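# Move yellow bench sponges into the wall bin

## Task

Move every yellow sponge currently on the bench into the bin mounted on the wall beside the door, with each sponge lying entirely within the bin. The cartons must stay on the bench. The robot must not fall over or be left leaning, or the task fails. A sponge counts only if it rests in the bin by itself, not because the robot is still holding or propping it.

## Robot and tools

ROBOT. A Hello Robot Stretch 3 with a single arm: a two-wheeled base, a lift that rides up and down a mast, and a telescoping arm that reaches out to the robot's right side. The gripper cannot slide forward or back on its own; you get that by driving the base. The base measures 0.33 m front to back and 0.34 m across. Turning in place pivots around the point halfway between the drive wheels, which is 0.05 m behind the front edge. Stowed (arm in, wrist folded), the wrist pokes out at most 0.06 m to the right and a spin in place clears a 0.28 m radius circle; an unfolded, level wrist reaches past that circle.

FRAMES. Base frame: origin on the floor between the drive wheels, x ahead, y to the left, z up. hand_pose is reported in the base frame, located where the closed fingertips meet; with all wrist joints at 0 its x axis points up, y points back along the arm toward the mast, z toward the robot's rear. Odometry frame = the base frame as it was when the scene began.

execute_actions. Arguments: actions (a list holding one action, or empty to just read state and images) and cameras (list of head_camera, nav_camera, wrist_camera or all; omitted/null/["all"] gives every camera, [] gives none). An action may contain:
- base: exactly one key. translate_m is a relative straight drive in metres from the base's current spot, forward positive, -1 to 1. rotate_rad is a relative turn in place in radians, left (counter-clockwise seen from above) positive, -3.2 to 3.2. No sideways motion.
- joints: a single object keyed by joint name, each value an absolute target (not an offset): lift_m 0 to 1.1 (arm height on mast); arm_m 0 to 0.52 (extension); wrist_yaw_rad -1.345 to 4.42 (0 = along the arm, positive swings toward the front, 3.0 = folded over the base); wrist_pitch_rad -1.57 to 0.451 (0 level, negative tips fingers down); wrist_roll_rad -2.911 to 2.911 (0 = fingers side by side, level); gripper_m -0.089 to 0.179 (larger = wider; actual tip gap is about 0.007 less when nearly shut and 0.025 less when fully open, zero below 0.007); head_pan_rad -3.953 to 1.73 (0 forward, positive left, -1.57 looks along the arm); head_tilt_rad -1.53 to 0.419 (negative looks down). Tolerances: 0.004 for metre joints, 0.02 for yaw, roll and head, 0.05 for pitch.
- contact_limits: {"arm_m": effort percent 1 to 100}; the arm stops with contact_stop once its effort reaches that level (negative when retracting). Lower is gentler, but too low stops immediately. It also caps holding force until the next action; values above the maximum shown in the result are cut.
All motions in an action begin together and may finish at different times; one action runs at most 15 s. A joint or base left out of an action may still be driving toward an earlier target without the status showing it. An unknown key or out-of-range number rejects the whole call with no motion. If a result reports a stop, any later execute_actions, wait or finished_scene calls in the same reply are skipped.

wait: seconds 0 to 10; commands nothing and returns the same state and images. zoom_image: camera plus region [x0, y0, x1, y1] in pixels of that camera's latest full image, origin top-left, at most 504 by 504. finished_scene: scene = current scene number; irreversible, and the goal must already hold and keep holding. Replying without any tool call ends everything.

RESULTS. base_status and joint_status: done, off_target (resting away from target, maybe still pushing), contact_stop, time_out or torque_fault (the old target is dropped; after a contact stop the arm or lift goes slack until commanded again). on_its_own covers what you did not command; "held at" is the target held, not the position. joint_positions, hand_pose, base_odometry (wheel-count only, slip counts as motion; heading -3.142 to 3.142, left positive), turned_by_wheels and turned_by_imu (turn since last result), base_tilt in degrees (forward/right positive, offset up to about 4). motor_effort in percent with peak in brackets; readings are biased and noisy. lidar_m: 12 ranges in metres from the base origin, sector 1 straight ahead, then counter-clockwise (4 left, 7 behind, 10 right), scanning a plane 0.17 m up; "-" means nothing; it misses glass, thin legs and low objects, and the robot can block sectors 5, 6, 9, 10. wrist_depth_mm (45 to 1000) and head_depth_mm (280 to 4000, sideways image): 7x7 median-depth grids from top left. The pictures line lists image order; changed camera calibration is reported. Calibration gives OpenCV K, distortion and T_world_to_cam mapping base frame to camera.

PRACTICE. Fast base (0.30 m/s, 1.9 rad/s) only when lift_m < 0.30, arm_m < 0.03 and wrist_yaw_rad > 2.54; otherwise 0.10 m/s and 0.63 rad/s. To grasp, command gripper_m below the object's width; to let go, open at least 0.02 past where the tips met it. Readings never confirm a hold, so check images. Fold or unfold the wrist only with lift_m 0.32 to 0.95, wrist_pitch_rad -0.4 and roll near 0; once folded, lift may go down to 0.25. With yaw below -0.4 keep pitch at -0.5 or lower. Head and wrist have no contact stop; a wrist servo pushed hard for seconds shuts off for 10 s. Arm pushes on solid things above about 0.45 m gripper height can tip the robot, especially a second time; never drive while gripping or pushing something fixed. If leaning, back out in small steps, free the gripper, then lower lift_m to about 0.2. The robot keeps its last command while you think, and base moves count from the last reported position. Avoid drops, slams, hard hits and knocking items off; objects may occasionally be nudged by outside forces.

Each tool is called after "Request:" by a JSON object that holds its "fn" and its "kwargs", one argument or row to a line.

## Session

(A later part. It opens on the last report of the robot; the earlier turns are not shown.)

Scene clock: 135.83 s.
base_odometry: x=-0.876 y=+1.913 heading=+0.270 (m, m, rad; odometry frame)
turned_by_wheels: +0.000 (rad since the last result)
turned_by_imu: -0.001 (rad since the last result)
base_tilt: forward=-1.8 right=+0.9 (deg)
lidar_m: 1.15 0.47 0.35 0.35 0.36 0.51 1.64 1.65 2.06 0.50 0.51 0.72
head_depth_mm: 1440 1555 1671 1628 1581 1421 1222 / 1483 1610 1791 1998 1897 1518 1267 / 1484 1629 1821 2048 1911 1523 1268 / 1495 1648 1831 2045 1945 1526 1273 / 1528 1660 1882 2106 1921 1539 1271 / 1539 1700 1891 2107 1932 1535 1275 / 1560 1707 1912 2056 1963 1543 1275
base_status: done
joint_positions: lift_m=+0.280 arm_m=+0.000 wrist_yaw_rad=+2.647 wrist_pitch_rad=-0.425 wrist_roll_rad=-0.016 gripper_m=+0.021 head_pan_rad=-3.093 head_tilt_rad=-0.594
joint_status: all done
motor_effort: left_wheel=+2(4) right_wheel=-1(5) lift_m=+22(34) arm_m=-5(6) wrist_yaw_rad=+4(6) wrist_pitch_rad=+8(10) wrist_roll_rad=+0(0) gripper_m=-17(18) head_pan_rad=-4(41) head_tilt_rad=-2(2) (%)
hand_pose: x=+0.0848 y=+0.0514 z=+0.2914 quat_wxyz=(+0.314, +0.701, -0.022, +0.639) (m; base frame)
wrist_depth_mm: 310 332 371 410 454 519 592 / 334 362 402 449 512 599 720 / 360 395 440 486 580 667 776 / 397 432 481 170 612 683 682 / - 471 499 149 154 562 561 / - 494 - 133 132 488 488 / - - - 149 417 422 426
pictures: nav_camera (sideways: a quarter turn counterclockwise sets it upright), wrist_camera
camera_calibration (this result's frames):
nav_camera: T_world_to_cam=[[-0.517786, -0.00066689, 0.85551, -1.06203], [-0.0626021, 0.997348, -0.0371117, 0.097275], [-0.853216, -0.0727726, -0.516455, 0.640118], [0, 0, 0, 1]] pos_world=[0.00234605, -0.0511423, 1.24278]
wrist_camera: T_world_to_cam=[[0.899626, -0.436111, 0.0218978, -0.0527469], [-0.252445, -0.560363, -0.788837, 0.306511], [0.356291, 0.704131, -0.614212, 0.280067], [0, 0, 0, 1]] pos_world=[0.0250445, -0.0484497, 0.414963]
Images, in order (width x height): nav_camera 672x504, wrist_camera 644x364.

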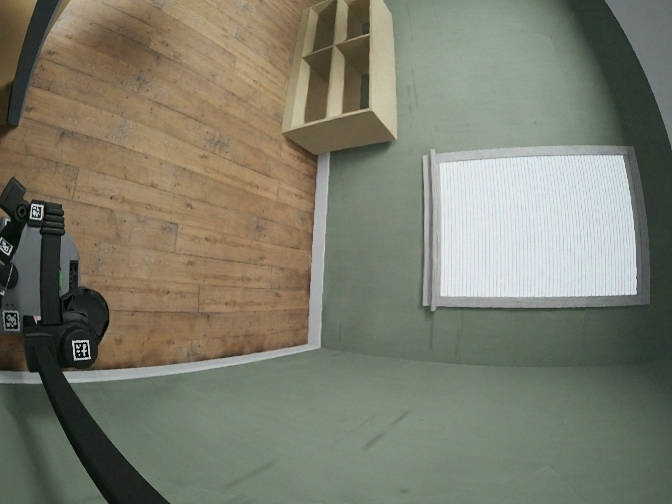

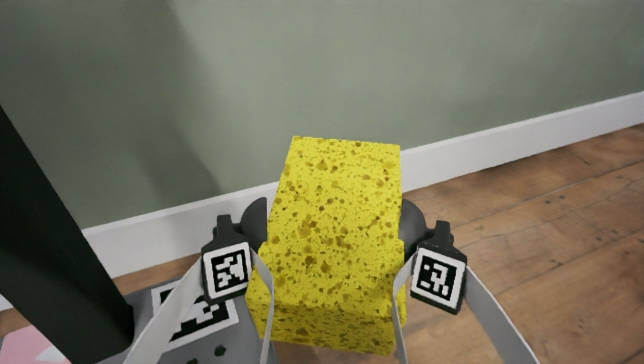

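Request:
{"fn": "execute_actions", "kwargs": {
  "actions": [
    {"base":{"translate_m":-0.35},"joints":{"head_pan_rad":0}}
  ],
  "cameras": []
}}

Request:
{"fn": "execute_actions", "kwargs": {
  "actions": [
    {"base":{"rotate_rad":-1.55}}
  ],
  "cameras": ["nav_camera"]
}}

Request:
{"fn": "execute_actions", "kwargs": {
  "actions": [
    {"base":{"translate_m":1.0}}
  ],
  "cameras": ["nav_camera"]
}}

Scene clock: 140.33 s.
base_odometry: x=-1.213 y=+1.819 heading=+0.270 (m, m, rad; odometry frame)
turned_by_wheels: +0.000 (rad since the last result)
turned_by_imu: -0.001 (rad since the last result)
base_tilt: forward=-1.8 right=+0.9 (deg)
lidar_m: 1.20 0.49 0.37 0.36 0.38 0.54 1.42 1.37 1.85 2.89 0.65 0.70
head_depth_mm: 2761 2929 3185 1991 1756 1502 1257 / 2834 3030 3281 2529 1901 1514 1263 / 2824 3133 3398 2553 1913 1525 1271 / 2867 3136 3428 2585 1920 1534 1272 / 2009 2013 2029 2056 1810 1540 1276 / 1228 1248 1245 1252 1254 1242 1193 / 896 897 899 902 902 901 898
base_status: done
joint_positions: lift_m=+0.280 arm_m=+0.000 wrist_yaw_rad=+2.648 wrist_pitch_rad=-0.424 wrist_roll_rad=-0.016 gripper_m=+0.021 head_pan_rad=-0.007 head_tilt_rad=-0.594
joint_status: all done
motor_effort: left_wheel=+1(7) right_wheel=-1(5) lift_m=+23(22) arm_m=-5(5) wrist_yaw_rad=+2(3) wrist_pitch_rad=+8(8) wrist_roll_rad=+0(1) gripper_m=-17(18) head_pan_rad=+3(40) head_tilt_rad=-2(2) (%)
hand_pose: x=+0.0847 y=+0.0515 z=+0.2915 quat_wxyz=(+0.314, +0.701, -0.022, +0.640) (m; base frame)
wrist_depth_mm: 317 347 380 425 471 548 644 / 342 375 410 471 538 612 734 / 375 415 457 488 605 682 805 / 409 451 505 172 629 680 683 / - 477 518 149 154 572 568 / - 491 - 133 132 494 486 / - - - 149 413 419 426
pictures: none
No camera images: the call's "cameras" was empty. Leave "cameras" out to get every camera's image.

Scene clock: 142.63 s.
base_odometry: x=-1.213 y=+1.819 heading=-1.280 (m, m, rad; odometry frame)
turned_by_wheels: -1.550 (rad since the last result)
turned_by_imu: -1.568 (rad since the last result)
base_tilt: forward=-1.8 right=+0.9 (deg)
lidar_m: 1.36 0.65 0.71 1.14 0.48 0.37 0.36 0.38 0.55 1.42 1.38 1.84
head_depth_mm: 2884 3137 3348 2538 1888 1512 1261 / 2887 3178 3414 2544 1911 1530 1264 / 2882 3145 3422 2552 1907 1518 1267 / 2933 3247 3488 2597 1904 1543 1278 / 2976 3215 3427 2615 1944 1542 1281 / 2928 2894 2836 2380 1647 1511 1277 / 3012 2793 989 2540 1548 1262 1190
base_status: done
joint_positions: lift_m=+0.280 arm_m=+0.000 wrist_yaw_rad=+2.648 wrist_pitch_rad=-0.424 wrist_roll_rad=-0.016 gripper_m=+0.021 head_pan_rad=-0.007 head_tilt_rad=-0.594
joint_status: not commanded
motor_effort: left_wheel=+1(11) right_wheel=-1(5) lift_m=+23(22) arm_m=-5(5) wrist_yaw_rad=+3(3) wrist_pitch_rad=+8(8) wrist_roll_rad=+0(0) gripper_m=-17(17) head_pan_rad=+3(4) head_tilt_rad=-2(2) (%)
hand_pose: x=+0.0847 y=+0.0515 z=+0.2915 quat_wxyz=(+0.314, +0.701, -0.022, +0.640) (m; base frame)
wrist_depth_mm: - - - - 684 699 827 / 973 - - - 721 796 927 / 837 814 821 850 751 844 832 / 669 669 662 171 647 676 664 / - 563 555 149 154 562 568 / - 491 - 133 132 485 491 / - - - 150 413 418 423
pictures: nav_camera (sideways: a quarter turn counterclockwise sets it upright)
camera_calibration (this result's frames):
nav_camera: T_world_to_cam=[[0.517092, -0.0281249, 0.855468, -1.06828], [0.00704703, -0.999286, -0.0371128, 0.0968516], [0.855901, 0.0252192, -0.516525, 0.629783], [0, 0, 0, 1]] pos_world=[0.012687, 0.0508545, 1.24278]
Images, in order (width x height): nav_camera 672x504.

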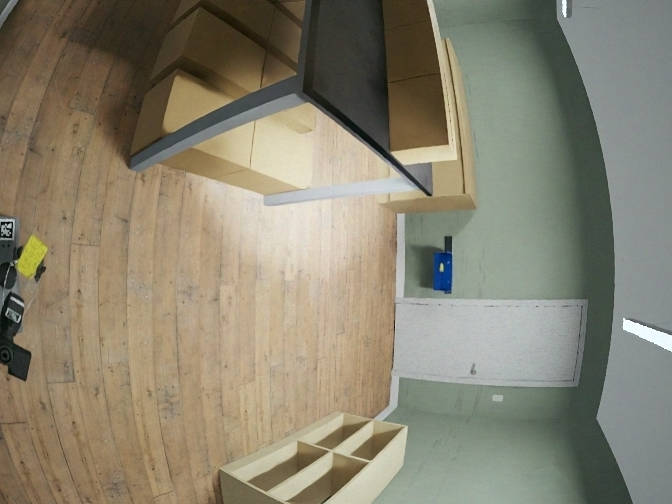

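Scene clock: 147.73 s.
base_odometry: x=-0.926 y=+0.861 heading=-1.280 (m, m, rad; odometry frame)
turned_by_wheels: +0.000 (rad since the last result)
turned_by_imu: +0.001 (rad since the last result)
base_tilt: forward=-1.8 right=+1.0 (deg)
lidar_m: 2.19 0.49 0.43 0.42 0.45 0.60 1.36 1.44 1.52 1.06 1.21 2.26
head_depth_mm: 1991 2151 2388 2541 1885 1513 1264 / 1996 2181 2426 2551 1918 1518 1259 / 2042 2227 2390 2609 1902 1534 1262 / 2064 2232 2420 2571 1906 1542 1274 / 2075 2260 2514 2582 1915 1539 1276 / 2081 2246 2309 2324 1931 1547 1279 / 2108 2207 1893 2124 1953 1557 1284
base_status: done
joint_positions: lift_m=+0.280 arm_m=+0.000 wrist_yaw_rad=+2.648 wrist_pitch_rad=-0.424 wrist_roll_rad=-0.016 gripper_m=+0.021 head_pan_rad=-0.007 head_tilt_rad=-0.594
joint_status: not commanded
motor_effort: left_wheel=+1(10) right_wheel=-1(4) lift_m=+22(22) arm_m=-5(5) wrist_yaw_rad=+3(2) wrist_pitch_rad=+8(8) wrist_roll_rad=+0(0) gripper_m=-18(18) head_pan_rad=+3(3) head_tilt_rad=-2(2) (%)
hand_pose: x=+0.0847 y=+0.0515 z=+0.2915 quat_wxyz=(+0.314, +0.701, -0.022, +0.640) (m; base frame)
wrist_depth_mm: 526 541 545 552 500 - - / 404 435 478 533 - - - / 431 474 522 571 795 852 864 / 484 521 586 172 660 679 676 / - 541 555 150 154 574 567 / - 492 - 133 133 482 486 / - - - 150 413 425 427
pictures: nav_camera (sideways: a quarter turn counterclockwise sets it upright)
camera_calibration (this result's frames):
nav_camera: T_world_to_cam=[[0.517112, -0.0281081, 0.855456, -1.06827], [0.00707892, -0.999286, -0.0371131, 0.0968518], [0.855889, 0.0252473, -0.516543, 0.629807], [0, 0, 0, 1]] pos_world=[0.0126841, 0.0508547, 1.24278]
Images, in order (width x height): nav_camera 672x504.

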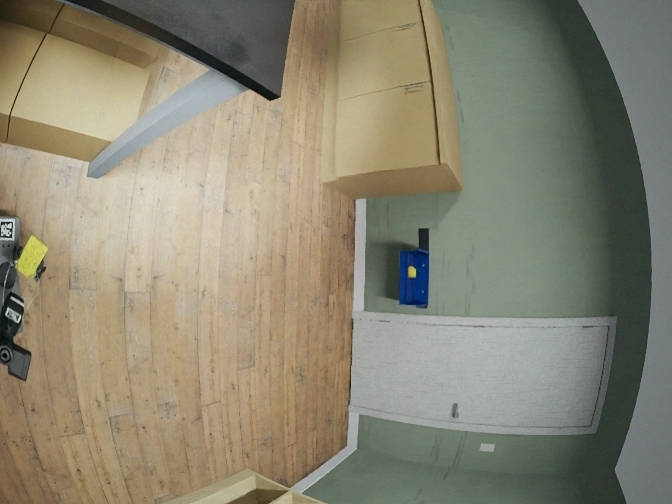

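Request:
{"fn": "execute_actions", "kwargs": {
  "actions": [
    {"base":{"translate_m":1.0}}
  ],
  "cameras": []
}}

Request:
{"fn": "execute_actions", "kwargs": {
  "actions": [
    {"base":{"translate_m":0.66},"joints":{"head_tilt_rad":-0.9}}
  ],
  "cameras": ["head_camera"]
}}

Scene clock: 153.93 s.
base_odometry: x=-0.639 y=-0.097 heading=-1.280 (m, m, rad; odometry frame)
turned_by_wheels: +0.000 (rad since the last result)
turned_by_imu: +0.001 (rad since the last result)
base_tilt: forward=-1.8 right=+1.0 (deg)
lidar_m: 1.40 1.02 1.20 2.97 0.85 0.72 2.36 1.53 1.22 1.17 1.65 1.40
head_depth_mm: 1125 1242 1358 1521 1704 1508 1256 / 1148 1262 1392 1488 1724 1516 1272 / 1158 1273 1415 1496 1749 1522 1256 / 1170 1288 1428 1511 1763 1528 1274 / 1187 1293 1428 1606 1788 1528 1280 / 1187 1312 1442 1630 1817 1554 1282 / 1199 1321 1444 1522 1525 1469 1283
base_status: done
joint_positions: lift_m=+0.280 arm_m=+0.000 wrist_yaw_rad=+2.648 wrist_pitch_rad=-0.424 wrist_roll_rad=-0.016 gripper_m=+0.021 head_pan_rad=-0.007 head_tilt_rad=-0.594
joint_status: not commanded
motor_effort: left_wheel=+1(11) right_wheel=-1(4) lift_m=+22(22) arm_m=-5(5) wrist_yaw_rad=+2(3) wrist_pitch_rad=+8(8) wrist_roll_rad=+0(0) gripper_m=-18(18) head_pan_rad=+3(3) head_tilt_rad=-2(2) (%)
hand_pose: x=+0.0847 y=+0.0516 z=+0.2915 quat_wxyz=(+0.314, +0.701, -0.022, +0.640) (m; base frame)
wrist_depth_mm: - - - - - 938 - / - - - - - - - / 826 830 827 833 845 843 871 / 664 680 682 171 651 669 682 / - 551 556 149 155 562 573 / - 499 - 132 133 487 487 / - - - 149 412 426 427
pictures: none
No camera images: the call's "cameras" was empty. Leave "cameras" out to get every camera's image.

Scene clock: 157.83 s.
base_odometry: x=-0.449 y=-0.729 heading=-1.280 (m, m, rad; odometry frame)
turned_by_wheels: +0.000 (rad since the last result)
turned_by_imu: +0.001 (rad since the last result)
base_tilt: forward=-1.8 right=+0.9 (deg)
lidar_m: 0.74 0.78 0.61 0.67 1.71 1.33 1.37 1.62 1.30 1.60 0.96 0.76
head_depth_mm: 614 706 829 923 885 1264 1116 / 618 710 843 970 913 1266 1119 / 622 717 849 977 906 1276 1123 / 625 724 858 990 916 1289 1125 / 631 730 863 978 1265 1287 1133 / 636 737 880 1077 1378 1298 1126 / 642 744 884 1080 1351 1299 1138
base_status: done
joint_positions: lift_m=+0.280 arm_m=+0.000 wrist_yaw_rad=+2.648 wrist_pitch_rad=-0.424 wrist_roll_rad=-0.016 gripper_m=+0.021 head_pan_rad=-0.007 head_tilt_rad=-0.890
joint_status: all done
motor_effort: left_wheel=+1(10) right_wheel=-1(3) lift_m=+22(22) arm_m=-5(5) wrist_yaw_rad=+2(3) wrist_pitch_rad=+8(8) wrist_roll_rad=+0(0) gripper_m=-18(18) head_pan_rad=+3(3) head_tilt_rad=-3(19) (%)
hand_pose: x=+0.0847 y=+0.0516 z=+0.2915 quat_wxyz=(+0.314, +0.701, -0.022, +0.640) (m; base frame)
wrist_depth_mm: - - 711 668 742 782 626 / - - 980 739 821 845 650 / 829 814 826 773 848 811 660 / 678 660 671 172 639 679 649 / - 567 567 150 155 561 566 / - 476 - 133 133 493 493 / - - - 149 411 418 427
pictures: head_camera (sideways: a quarter turn clockwise sets it upright)
camera_calibration (this result's frames):
head_camera: T_world_to_cam=[[-0.748931, 0.0168389, -0.662434, 0.885905], [-0.0172714, 0.998841, 0.0449169, -0.0590813], [0.662423, 0.0450809, -0.747772, 0.924942], [0, 0, 0, 1]] pos_world=[0.0497582, 0.00239793, 1.28115]
Images, in order (width x height): head_camera 896x504.

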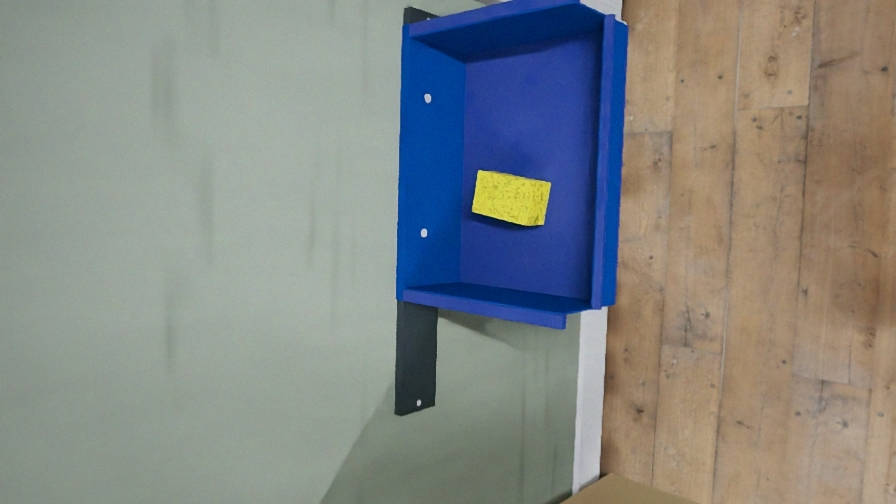

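Request:
{"fn": "execute_actions", "kwargs": {
  "actions": [
    {"base":{"rotate_rad":1.52},"joints":{"lift_m":0.69,"head_pan_rad":-1.57,"head_tilt_rad":-0.8}}
  ],
  "cameras": []
}}

Request:
{"fn": "execute_actions", "kwargs": {
  "actions": [
    {"base":{"translate_m":-0.12},"joints":{"wrist_yaw_rad":0.0}}
  ],
  "cameras": []
}}

Request:
{"fn": "execute_actions", "kwargs": {
  "actions": [
    {"joints":{"arm_m":0.28,"wrist_pitch_rad":-0.7}}
  ],
  "cameras": ["head_camera","wrist_camera"]
}}

Scene clock: 163.93 s.
base_odometry: x=-0.449 y=-0.729 heading=+0.240 (m, m, rad; odometry frame)
turned_by_wheels: +1.520 (rad since the last result)
turned_by_imu: +1.544 (rad since the last result)
base_tilt: forward=-1.8 right=+1.0 (deg)
lidar_m: 0.62 1.79 1.33 1.34 2.16 1.30 1.60 1.00 0.77 0.74 0.78 0.62
head_depth_mm: 607 687 795 934 861 1260 1203 / 611 694 797 941 946 1267 - / 613 695 806 955 923 1279 - / 615 702 812 957 951 1280 - / 620 704 813 950 990 1308 1157 / 622 709 821 977 1200 1345 1165 / 624 713 827 984 1205 1340 1168
base_status: done
joint_positions: lift_m=+0.690 arm_m=+0.000 wrist_yaw_rad=+2.648 wrist_pitch_rad=-0.424 wrist_roll_rad=-0.016 gripper_m=+0.021 head_pan_rad=-1.563 head_tilt_rad=-0.803
joint_status: all done
motor_effort: left_wheel=-2(10) right_wheel=+1(4) lift_m=+36(37) arm_m=-5(5) wrist_yaw_rad=+2(2) wrist_pitch_rad=+8(8) wrist_roll_rad=+1(0) gripper_m=-17(17) head_pan_rad=-4(42) head_tilt_rad=+2(9) (%)
hand_pose: x=+0.0847 y=+0.0516 z=+0.7011 quat_wxyz=(+0.314, +0.701, -0.022, +0.640) (m; base frame)
wrist_depth_mm: - - - - - - - / - - - - - - - / - - - - - - - / - - - 172 - - - / - - - 150 155 - - / - 978 526 133 133 987 972 / 833 - 833 149 830 852 853
pictures: none
No camera images: the call's "cameras" was empty. Leave "cameras" out to get every camera's image.

Scene clock: 166.47 s.
base_odometry: x=-0.566 y=-0.757 heading=+0.240 (m, m, rad; odometry frame)
turned_by_wheels: +0.000 (rad since the last result)
turned_by_imu: +0.000 (rad since the last result)
base_tilt: forward=-1.8 right=+0.9 (deg)
lidar_m: 0.73 1.79 1.36 1.86 1.53 1.19 1.48 1.00 0.74 0.74 0.77 0.74
head_depth_mm: 605 679 774 906 1108 1290 1192 / 609 690 797 936 968 1299 - / 611 694 802 951 951 624 - / 615 698 806 957 936 1275 1152 / 617 700 812 962 939 1283 1160 / 619 706 817 945 891 1310 1165 / 622 709 821 982 1201 1356 1168
base_status: done
joint_positions: lift_m=+0.690 arm_m=+0.000 wrist_yaw_rad=+0.003 wrist_pitch_rad=-0.424 wrist_roll_rad=-0.016 gripper_m=+0.021 head_pan_rad=-1.563 head_tilt_rad=-0.803
joint_status: all done
motor_effort: left_wheel=-2(8) right_wheel=+1(2) lift_m=+36(36) arm_m=-5(5) wrist_yaw_rad=-4(3) wrist_pitch_rad=+8(8) wrist_roll_rad=+0(0) gripper_m=-18(18) head_pan_rad=-4(3) head_tilt_rad=+2(2) (%)
hand_pose: x=-0.0209 y=-0.3690 z=+0.7011 quat_wxyz=(+0.697, +0.151, -0.685, -0.147) (m; base frame)
wrist_depth_mm: 496 488 474 472 453 432 421 / 539 522 518 507 491 475 466 / 597 468 561 531 521 512 506 / 337 449 479 171 324 573 566 / 772 420 435 149 155 655 651 / 866 368 232 132 132 749 741 / 813 843 836 149 840 847 838
pictures: none
No camera images: the call's "cameras" was empty. Leave "cameras" out to get every camera's image.

Scene clock: 169.73 s.
base_odometry: x=-0.566 y=-0.757 heading=+0.240 (m, m, rad; odometry frame)
turned_by_wheels: +0.000 (rad since the last result)
turned_by_imu: +0.000 (rad since the last result)
base_tilt: forward=-1.8 right=+1.0 (deg)
lidar_m: 0.73 1.79 1.37 1.86 1.53 1.19 1.48 1.00 0.74 0.74 0.77 0.74
head_depth_mm: 604 679 770 904 1090 - - / 608 689 796 900 813 1286 1154 / 611 695 801 907 904 1275 1153 / 615 696 809 953 931 1285 1158 / 615 701 812 961 936 1284 1155 / 619 704 819 943 893 1309 1165 / 622 709 823 976 1208 1353 1165
base_status: not commanded
joint_positions: lift_m=+0.690 arm_m=+0.280 wrist_yaw_rad=+0.001 wrist_pitch_rad=-0.710 wrist_roll_rad=-0.016 gripper_m=+0.021 head_pan_rad=-1.563 head_tilt_rad=-0.803
joint_status: all done
motor_effort: left_wheel=-2(2) right_wheel=+1(1) lift_m=+36(36) arm_m=+4(6) wrist_yaw_rad=-2(4) wrist_pitch_rad=+3(9) wrist_roll_rad=+0(0) gripper_m=-18(18) head_pan_rad=-4(5) head_tilt_rad=+2(2) (%)
hand_pose: x=-0.0213 y=-0.6032 z=+0.6431 quat_wxyz=(+0.669, +0.248, -0.657, -0.244) (m; base frame)
wrist_depth_mm: 241 239 232 228 224 219 215 / 268 262 259 255 253 247 239 / 301 304 296 274 275 253 265 / 315 353 349 172 301 222 302 / 308 312 270 150 154 202 385 / 290 250 194 133 133 184 476 / 269 256 264 150 263 196 159
pictures: head_camera (sideways: a quarter turn clockwise sets it upright), wrist_camera
camera_calibration (this result's frames):
head_camera: T_world_to_cam=[[0.00643979, 0.689152, -0.724588, 0.962293], [0.998457, 0.0355365, 0.0426723, -0.0623599], [0.055157, -0.723745, -0.687859, 0.850727], [0, 0, 0, 1]] pos_world=[0.00914313, -0.0452402, 1.28511]
wrist_camera: T_world_to_cam=[[-0.998795, -0.0482368, 0.00902697, -0.0487637], [-0.0444061, 0.810064, -0.584658, 0.89014], [0.0208896, -0.584354, -0.81123, 0.337183], [0, 0, 0, 1]] pos_world=[-0.0162209, -0.526388, 0.7944]
Images, in order (width x height): head_camera 896x504, wrist_camera 644x364.

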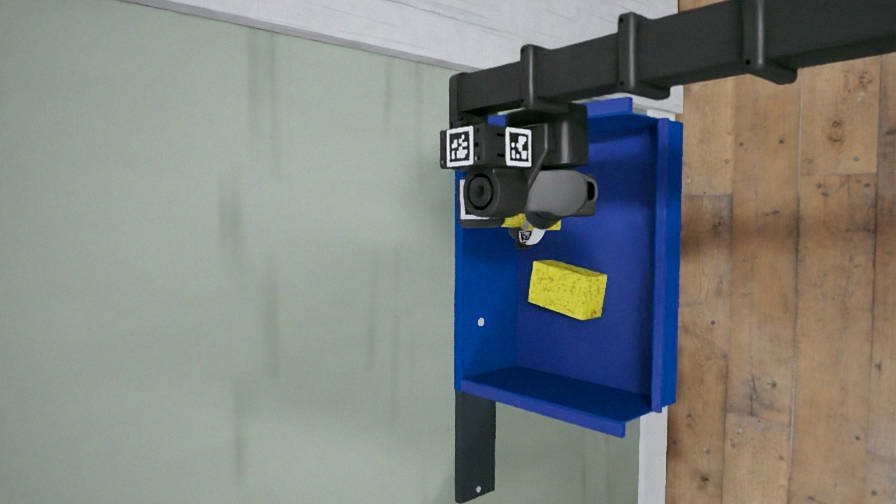

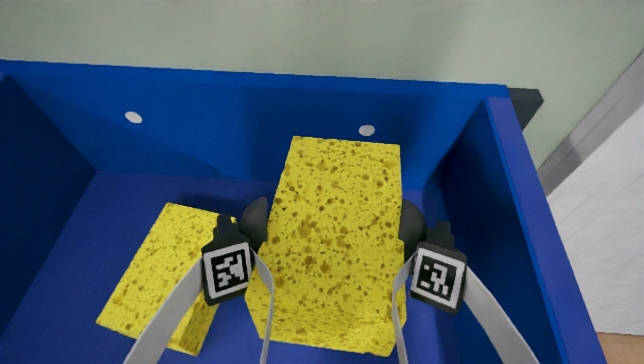

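Request:
{"fn": "execute_actions", "kwargs": {
  "actions": [
    {"joints":{"lift_m":0.594,"wrist_yaw_rad":-0.08}}
  ],
  "cameras": ["wrist_camera"]
}}

Request:
{"fn": "execute_actions", "kwargs": {
  "actions": [
    {"joints":{"gripper_m":0.1}}
  ],
  "cameras": []
}}

Request:
{"fn": "execute_actions", "kwargs": {
  "actions": [
    {"joints":{"lift_m":0.7}}
  ],
  "cameras": ["head_camera","wrist_camera"]
}}

Scene clock: 177.43 s.
base_odometry: x=-0.566 y=-0.757 heading=+0.240 (m, m, rad; odometry frame)
turned_by_wheels: +0.000 (rad since the last result)
turned_by_imu: +0.000 (rad since the last result)
base_tilt: forward=-1.9 right=+0.9 (deg)
lidar_m: 0.73 1.79 1.37 1.86 1.53 1.20 1.48 1.00 0.74 0.74 0.77 0.74
head_depth_mm: 604 682 774 911 1109 1287 1165 / 609 689 798 935 - 1268 1134 / 610 691 801 953 - 1264 1152 / 614 696 809 956 934 1282 1149 / 616 700 813 964 939 1290 1160 / 619 706 816 941 894 1306 1166 / 622 710 822 979 1205 1356 1166
base_status: not commanded
joint_positions: lift_m=+0.594 arm_m=+0.280 wrist_yaw_rad=-0.077 wrist_pitch_rad=-0.711 wrist_roll_rad=-0.016 gripper_m=+0.021 head_pan_rad=-1.563 head_tilt_rad=-0.803
joint_status: all done
motor_effort: left_wheel=-2(2) right_wheel=+0(1) lift_m=+22(32) arm_m=+3(3) wrist_yaw_rad=-4(4) wrist_pitch_rad=+4(4) wrist_roll_rad=+0(0) gripper_m=-17(18) head_pan_rad=-4(3) head_tilt_rad=+2(2) (%)
hand_pose: x=-0.0353 y=-0.6026 z=+0.5476 quat_wxyz=(+0.658, +0.223, -0.666, -0.270) (m; base frame)
wrist_depth_mm: 209 208 209 211 209 173 130 / 240 241 240 242 244 174 116 / 265 265 266 264 267 174 116 / 182 187 237 172 229 172 116 / 164 180 215 149 154 174 116 / 149 184 164 133 133 164 116 / 173 177 178 150 177 168 117
pictures: wrist_camera
camera_calibration (this result's frames):
wrist_camera: T_world_to_cam=[[-0.999504, 0.0301825, 0.00899588, -0.0145994], [0.0192459, 0.811433, -0.584128, 0.835901], [-0.02493, -0.583666, -0.811611, 0.259355], [0, 0, 0, 1]] pos_world=[-0.0242141, -0.52646, 0.698901]
Images, in order (width x height): wrist_camera 644x364.

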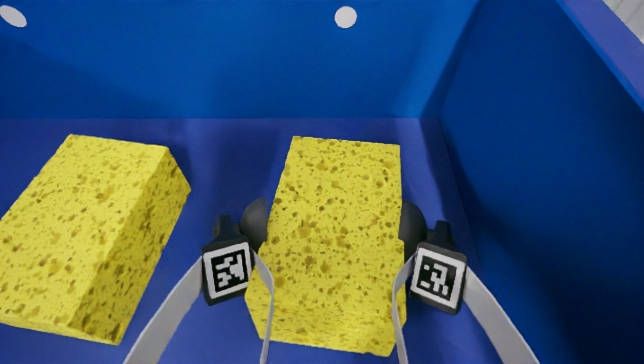

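Scene clock: 178.73 s.
base_odometry: x=-0.566 y=-0.757 heading=+0.240 (m, m, rad; odometry frame)
turned_by_wheels: +0.000 (rad since the last result)
turned_by_imu: +0.000 (rad since the last result)
base_tilt: forward=-1.8 right=+1.0 (deg)
lidar_m: 0.73 1.79 1.37 1.86 1.53 1.20 1.48 0.99 0.74 0.74 0.77 0.74
head_depth_mm: 604 682 776 906 1106 1285 1161 / 608 690 793 936 - 1268 1130 / 612 695 802 953 - 1268 1146 / 613 697 805 960 932 1276 1153 / 615 704 811 962 940 1281 1154 / 618 705 819 944 894 1316 1165 / 622 709 822 975 1211 1346 1171
base_status: not commanded
joint_positions: lift_m=+0.594 arm_m=+0.280 wrist_yaw_rad=-0.077 wrist_pitch_rad=-0.711 wrist_roll_rad=-0.016 gripper_m=+0.100 head_pan_rad=-1.563 head_tilt_rad=-0.803
joint_status: all done
motor_effort: left_wheel=-2(2) right_wheel=+1(1) lift_m=+22(22) arm_m=+3(3) wrist_yaw_rad=-4(3) wrist_pitch_rad=+4(4) wrist_roll_rad=+0(0) gripper_m=-1(77) head_pan_rad=-4(4) head_tilt_rad=+2(2) (%)
hand_pose: x=-0.0353 y=-0.6026 z=+0.5476 quat_wxyz=(+0.658, +0.223, -0.666, -0.270) (m; base frame)
wrist_depth_mm: 209 209 208 209 211 174 130 / 243 240 243 242 241 174 116 / 266 267 266 266 266 174 116 / 182 186 237 184 228 174 116 / 164 178 216 164 206 162 116 / 150 170 189 150 189 152 116 / 174 176 178 153 177 175 117
pictures: none
No camera images: the call's "cameras" was empty. Leave "cameras" out to get every camera's image.

Scene clock: 180.53 s.
base_odometry: x=-0.566 y=-0.757 heading=+0.240 (m, m, rad; odometry frame)
turned_by_wheels: +0.000 (rad since the last result)
turned_by_imu: +0.000 (rad since the last result)
base_tilt: forward=-1.8 right=+0.9 (deg)
lidar_m: 0.73 1.79 1.36 1.86 1.53 1.19 1.48 1.00 0.74 0.74 0.77 0.74
head_depth_mm: 603 682 774 900 1079 - - / 608 691 798 899 813 1287 1147 / 611 695 801 903 883 1278 1145 / 614 697 808 958 933 1277 1153 / 615 704 813 959 936 1273 1156 / 619 707 818 946 892 1309 1169 / 622 708 823 975 1208 1351 1162
base_status: not commanded
joint_positions: lift_m=+0.700 arm_m=+0.280 wrist_yaw_rad=-0.077 wrist_pitch_rad=-0.711 wrist_roll_rad=-0.016 gripper_m=+0.100 head_pan_rad=-1.563 head_tilt_rad=-0.803
joint_status: all done
motor_effort: left_wheel=-2(2) right_wheel=+0(1) lift_m=+36(38) arm_m=+4(3) wrist_yaw_rad=-4(3) wrist_pitch_rad=+4(4) wrist_roll_rad=+0(0) gripper_m=+0(0) head_pan_rad=-4(4) head_tilt_rad=+1(1) (%)
hand_pose: x=-0.0353 y=-0.6026 z=+0.6530 quat_wxyz=(+0.658, +0.223, -0.666, -0.270) (m; base frame)
wrist_depth_mm: 227 227 226 226 227 226 223 / 258 259 260 262 261 263 240 / 283 285 284 285 277 287 273 / 325 348 349 352 321 305 345 / 324 336 333 326 332 212 452 / 301 263 299 256 300 183 627 / 278 239 277 234 275 188 758
pictures: head_camera (sideways: a quarter turn clockwise sets it upright), wrist_camera
camera_calibration (this result's frames):
head_camera: T_world_to_cam=[[0.00643987, 0.689152, -0.724588, 0.962293], [0.998457, 0.0355363, 0.0426723, -0.0623599], [0.0551569, -0.723745, -0.68786, 0.850728], [0, 0, 0, 1]] pos_world=[0.00914312, -0.0452402, 1.28511]
wrist_camera: T_world_to_cam=[[-0.999502, 0.0302541, 0.00899607, -0.0155176], [0.0193039, 0.811432, -0.584128, 0.897494], [-0.024972, -0.583664, -0.811611, 0.344931], [0, 0, 0, 1]] pos_world=[-0.0242214, -0.526462, 0.804342]
Images, in order (width x height): head_camera 896x504, wrist_camera 644x364.

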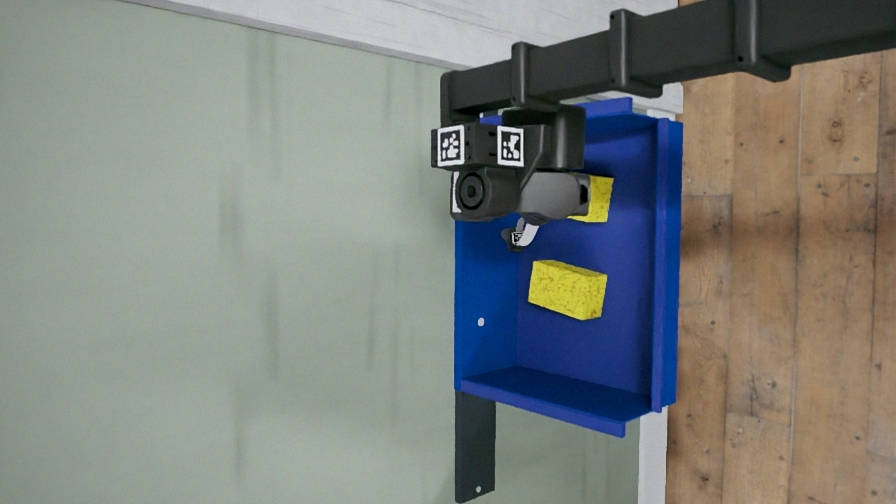

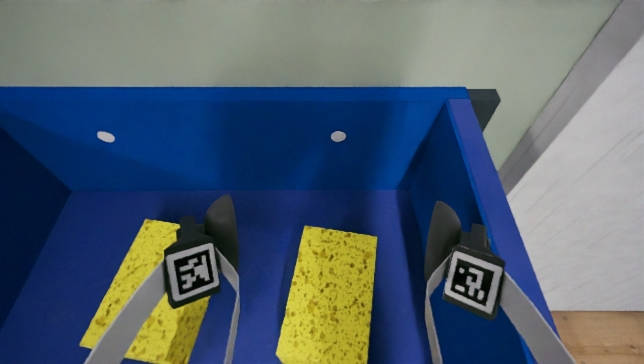

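Request:
{"fn": "finished_scene", "kwargs": {
  "scene": 1
}}

The scene is finished: the task was done.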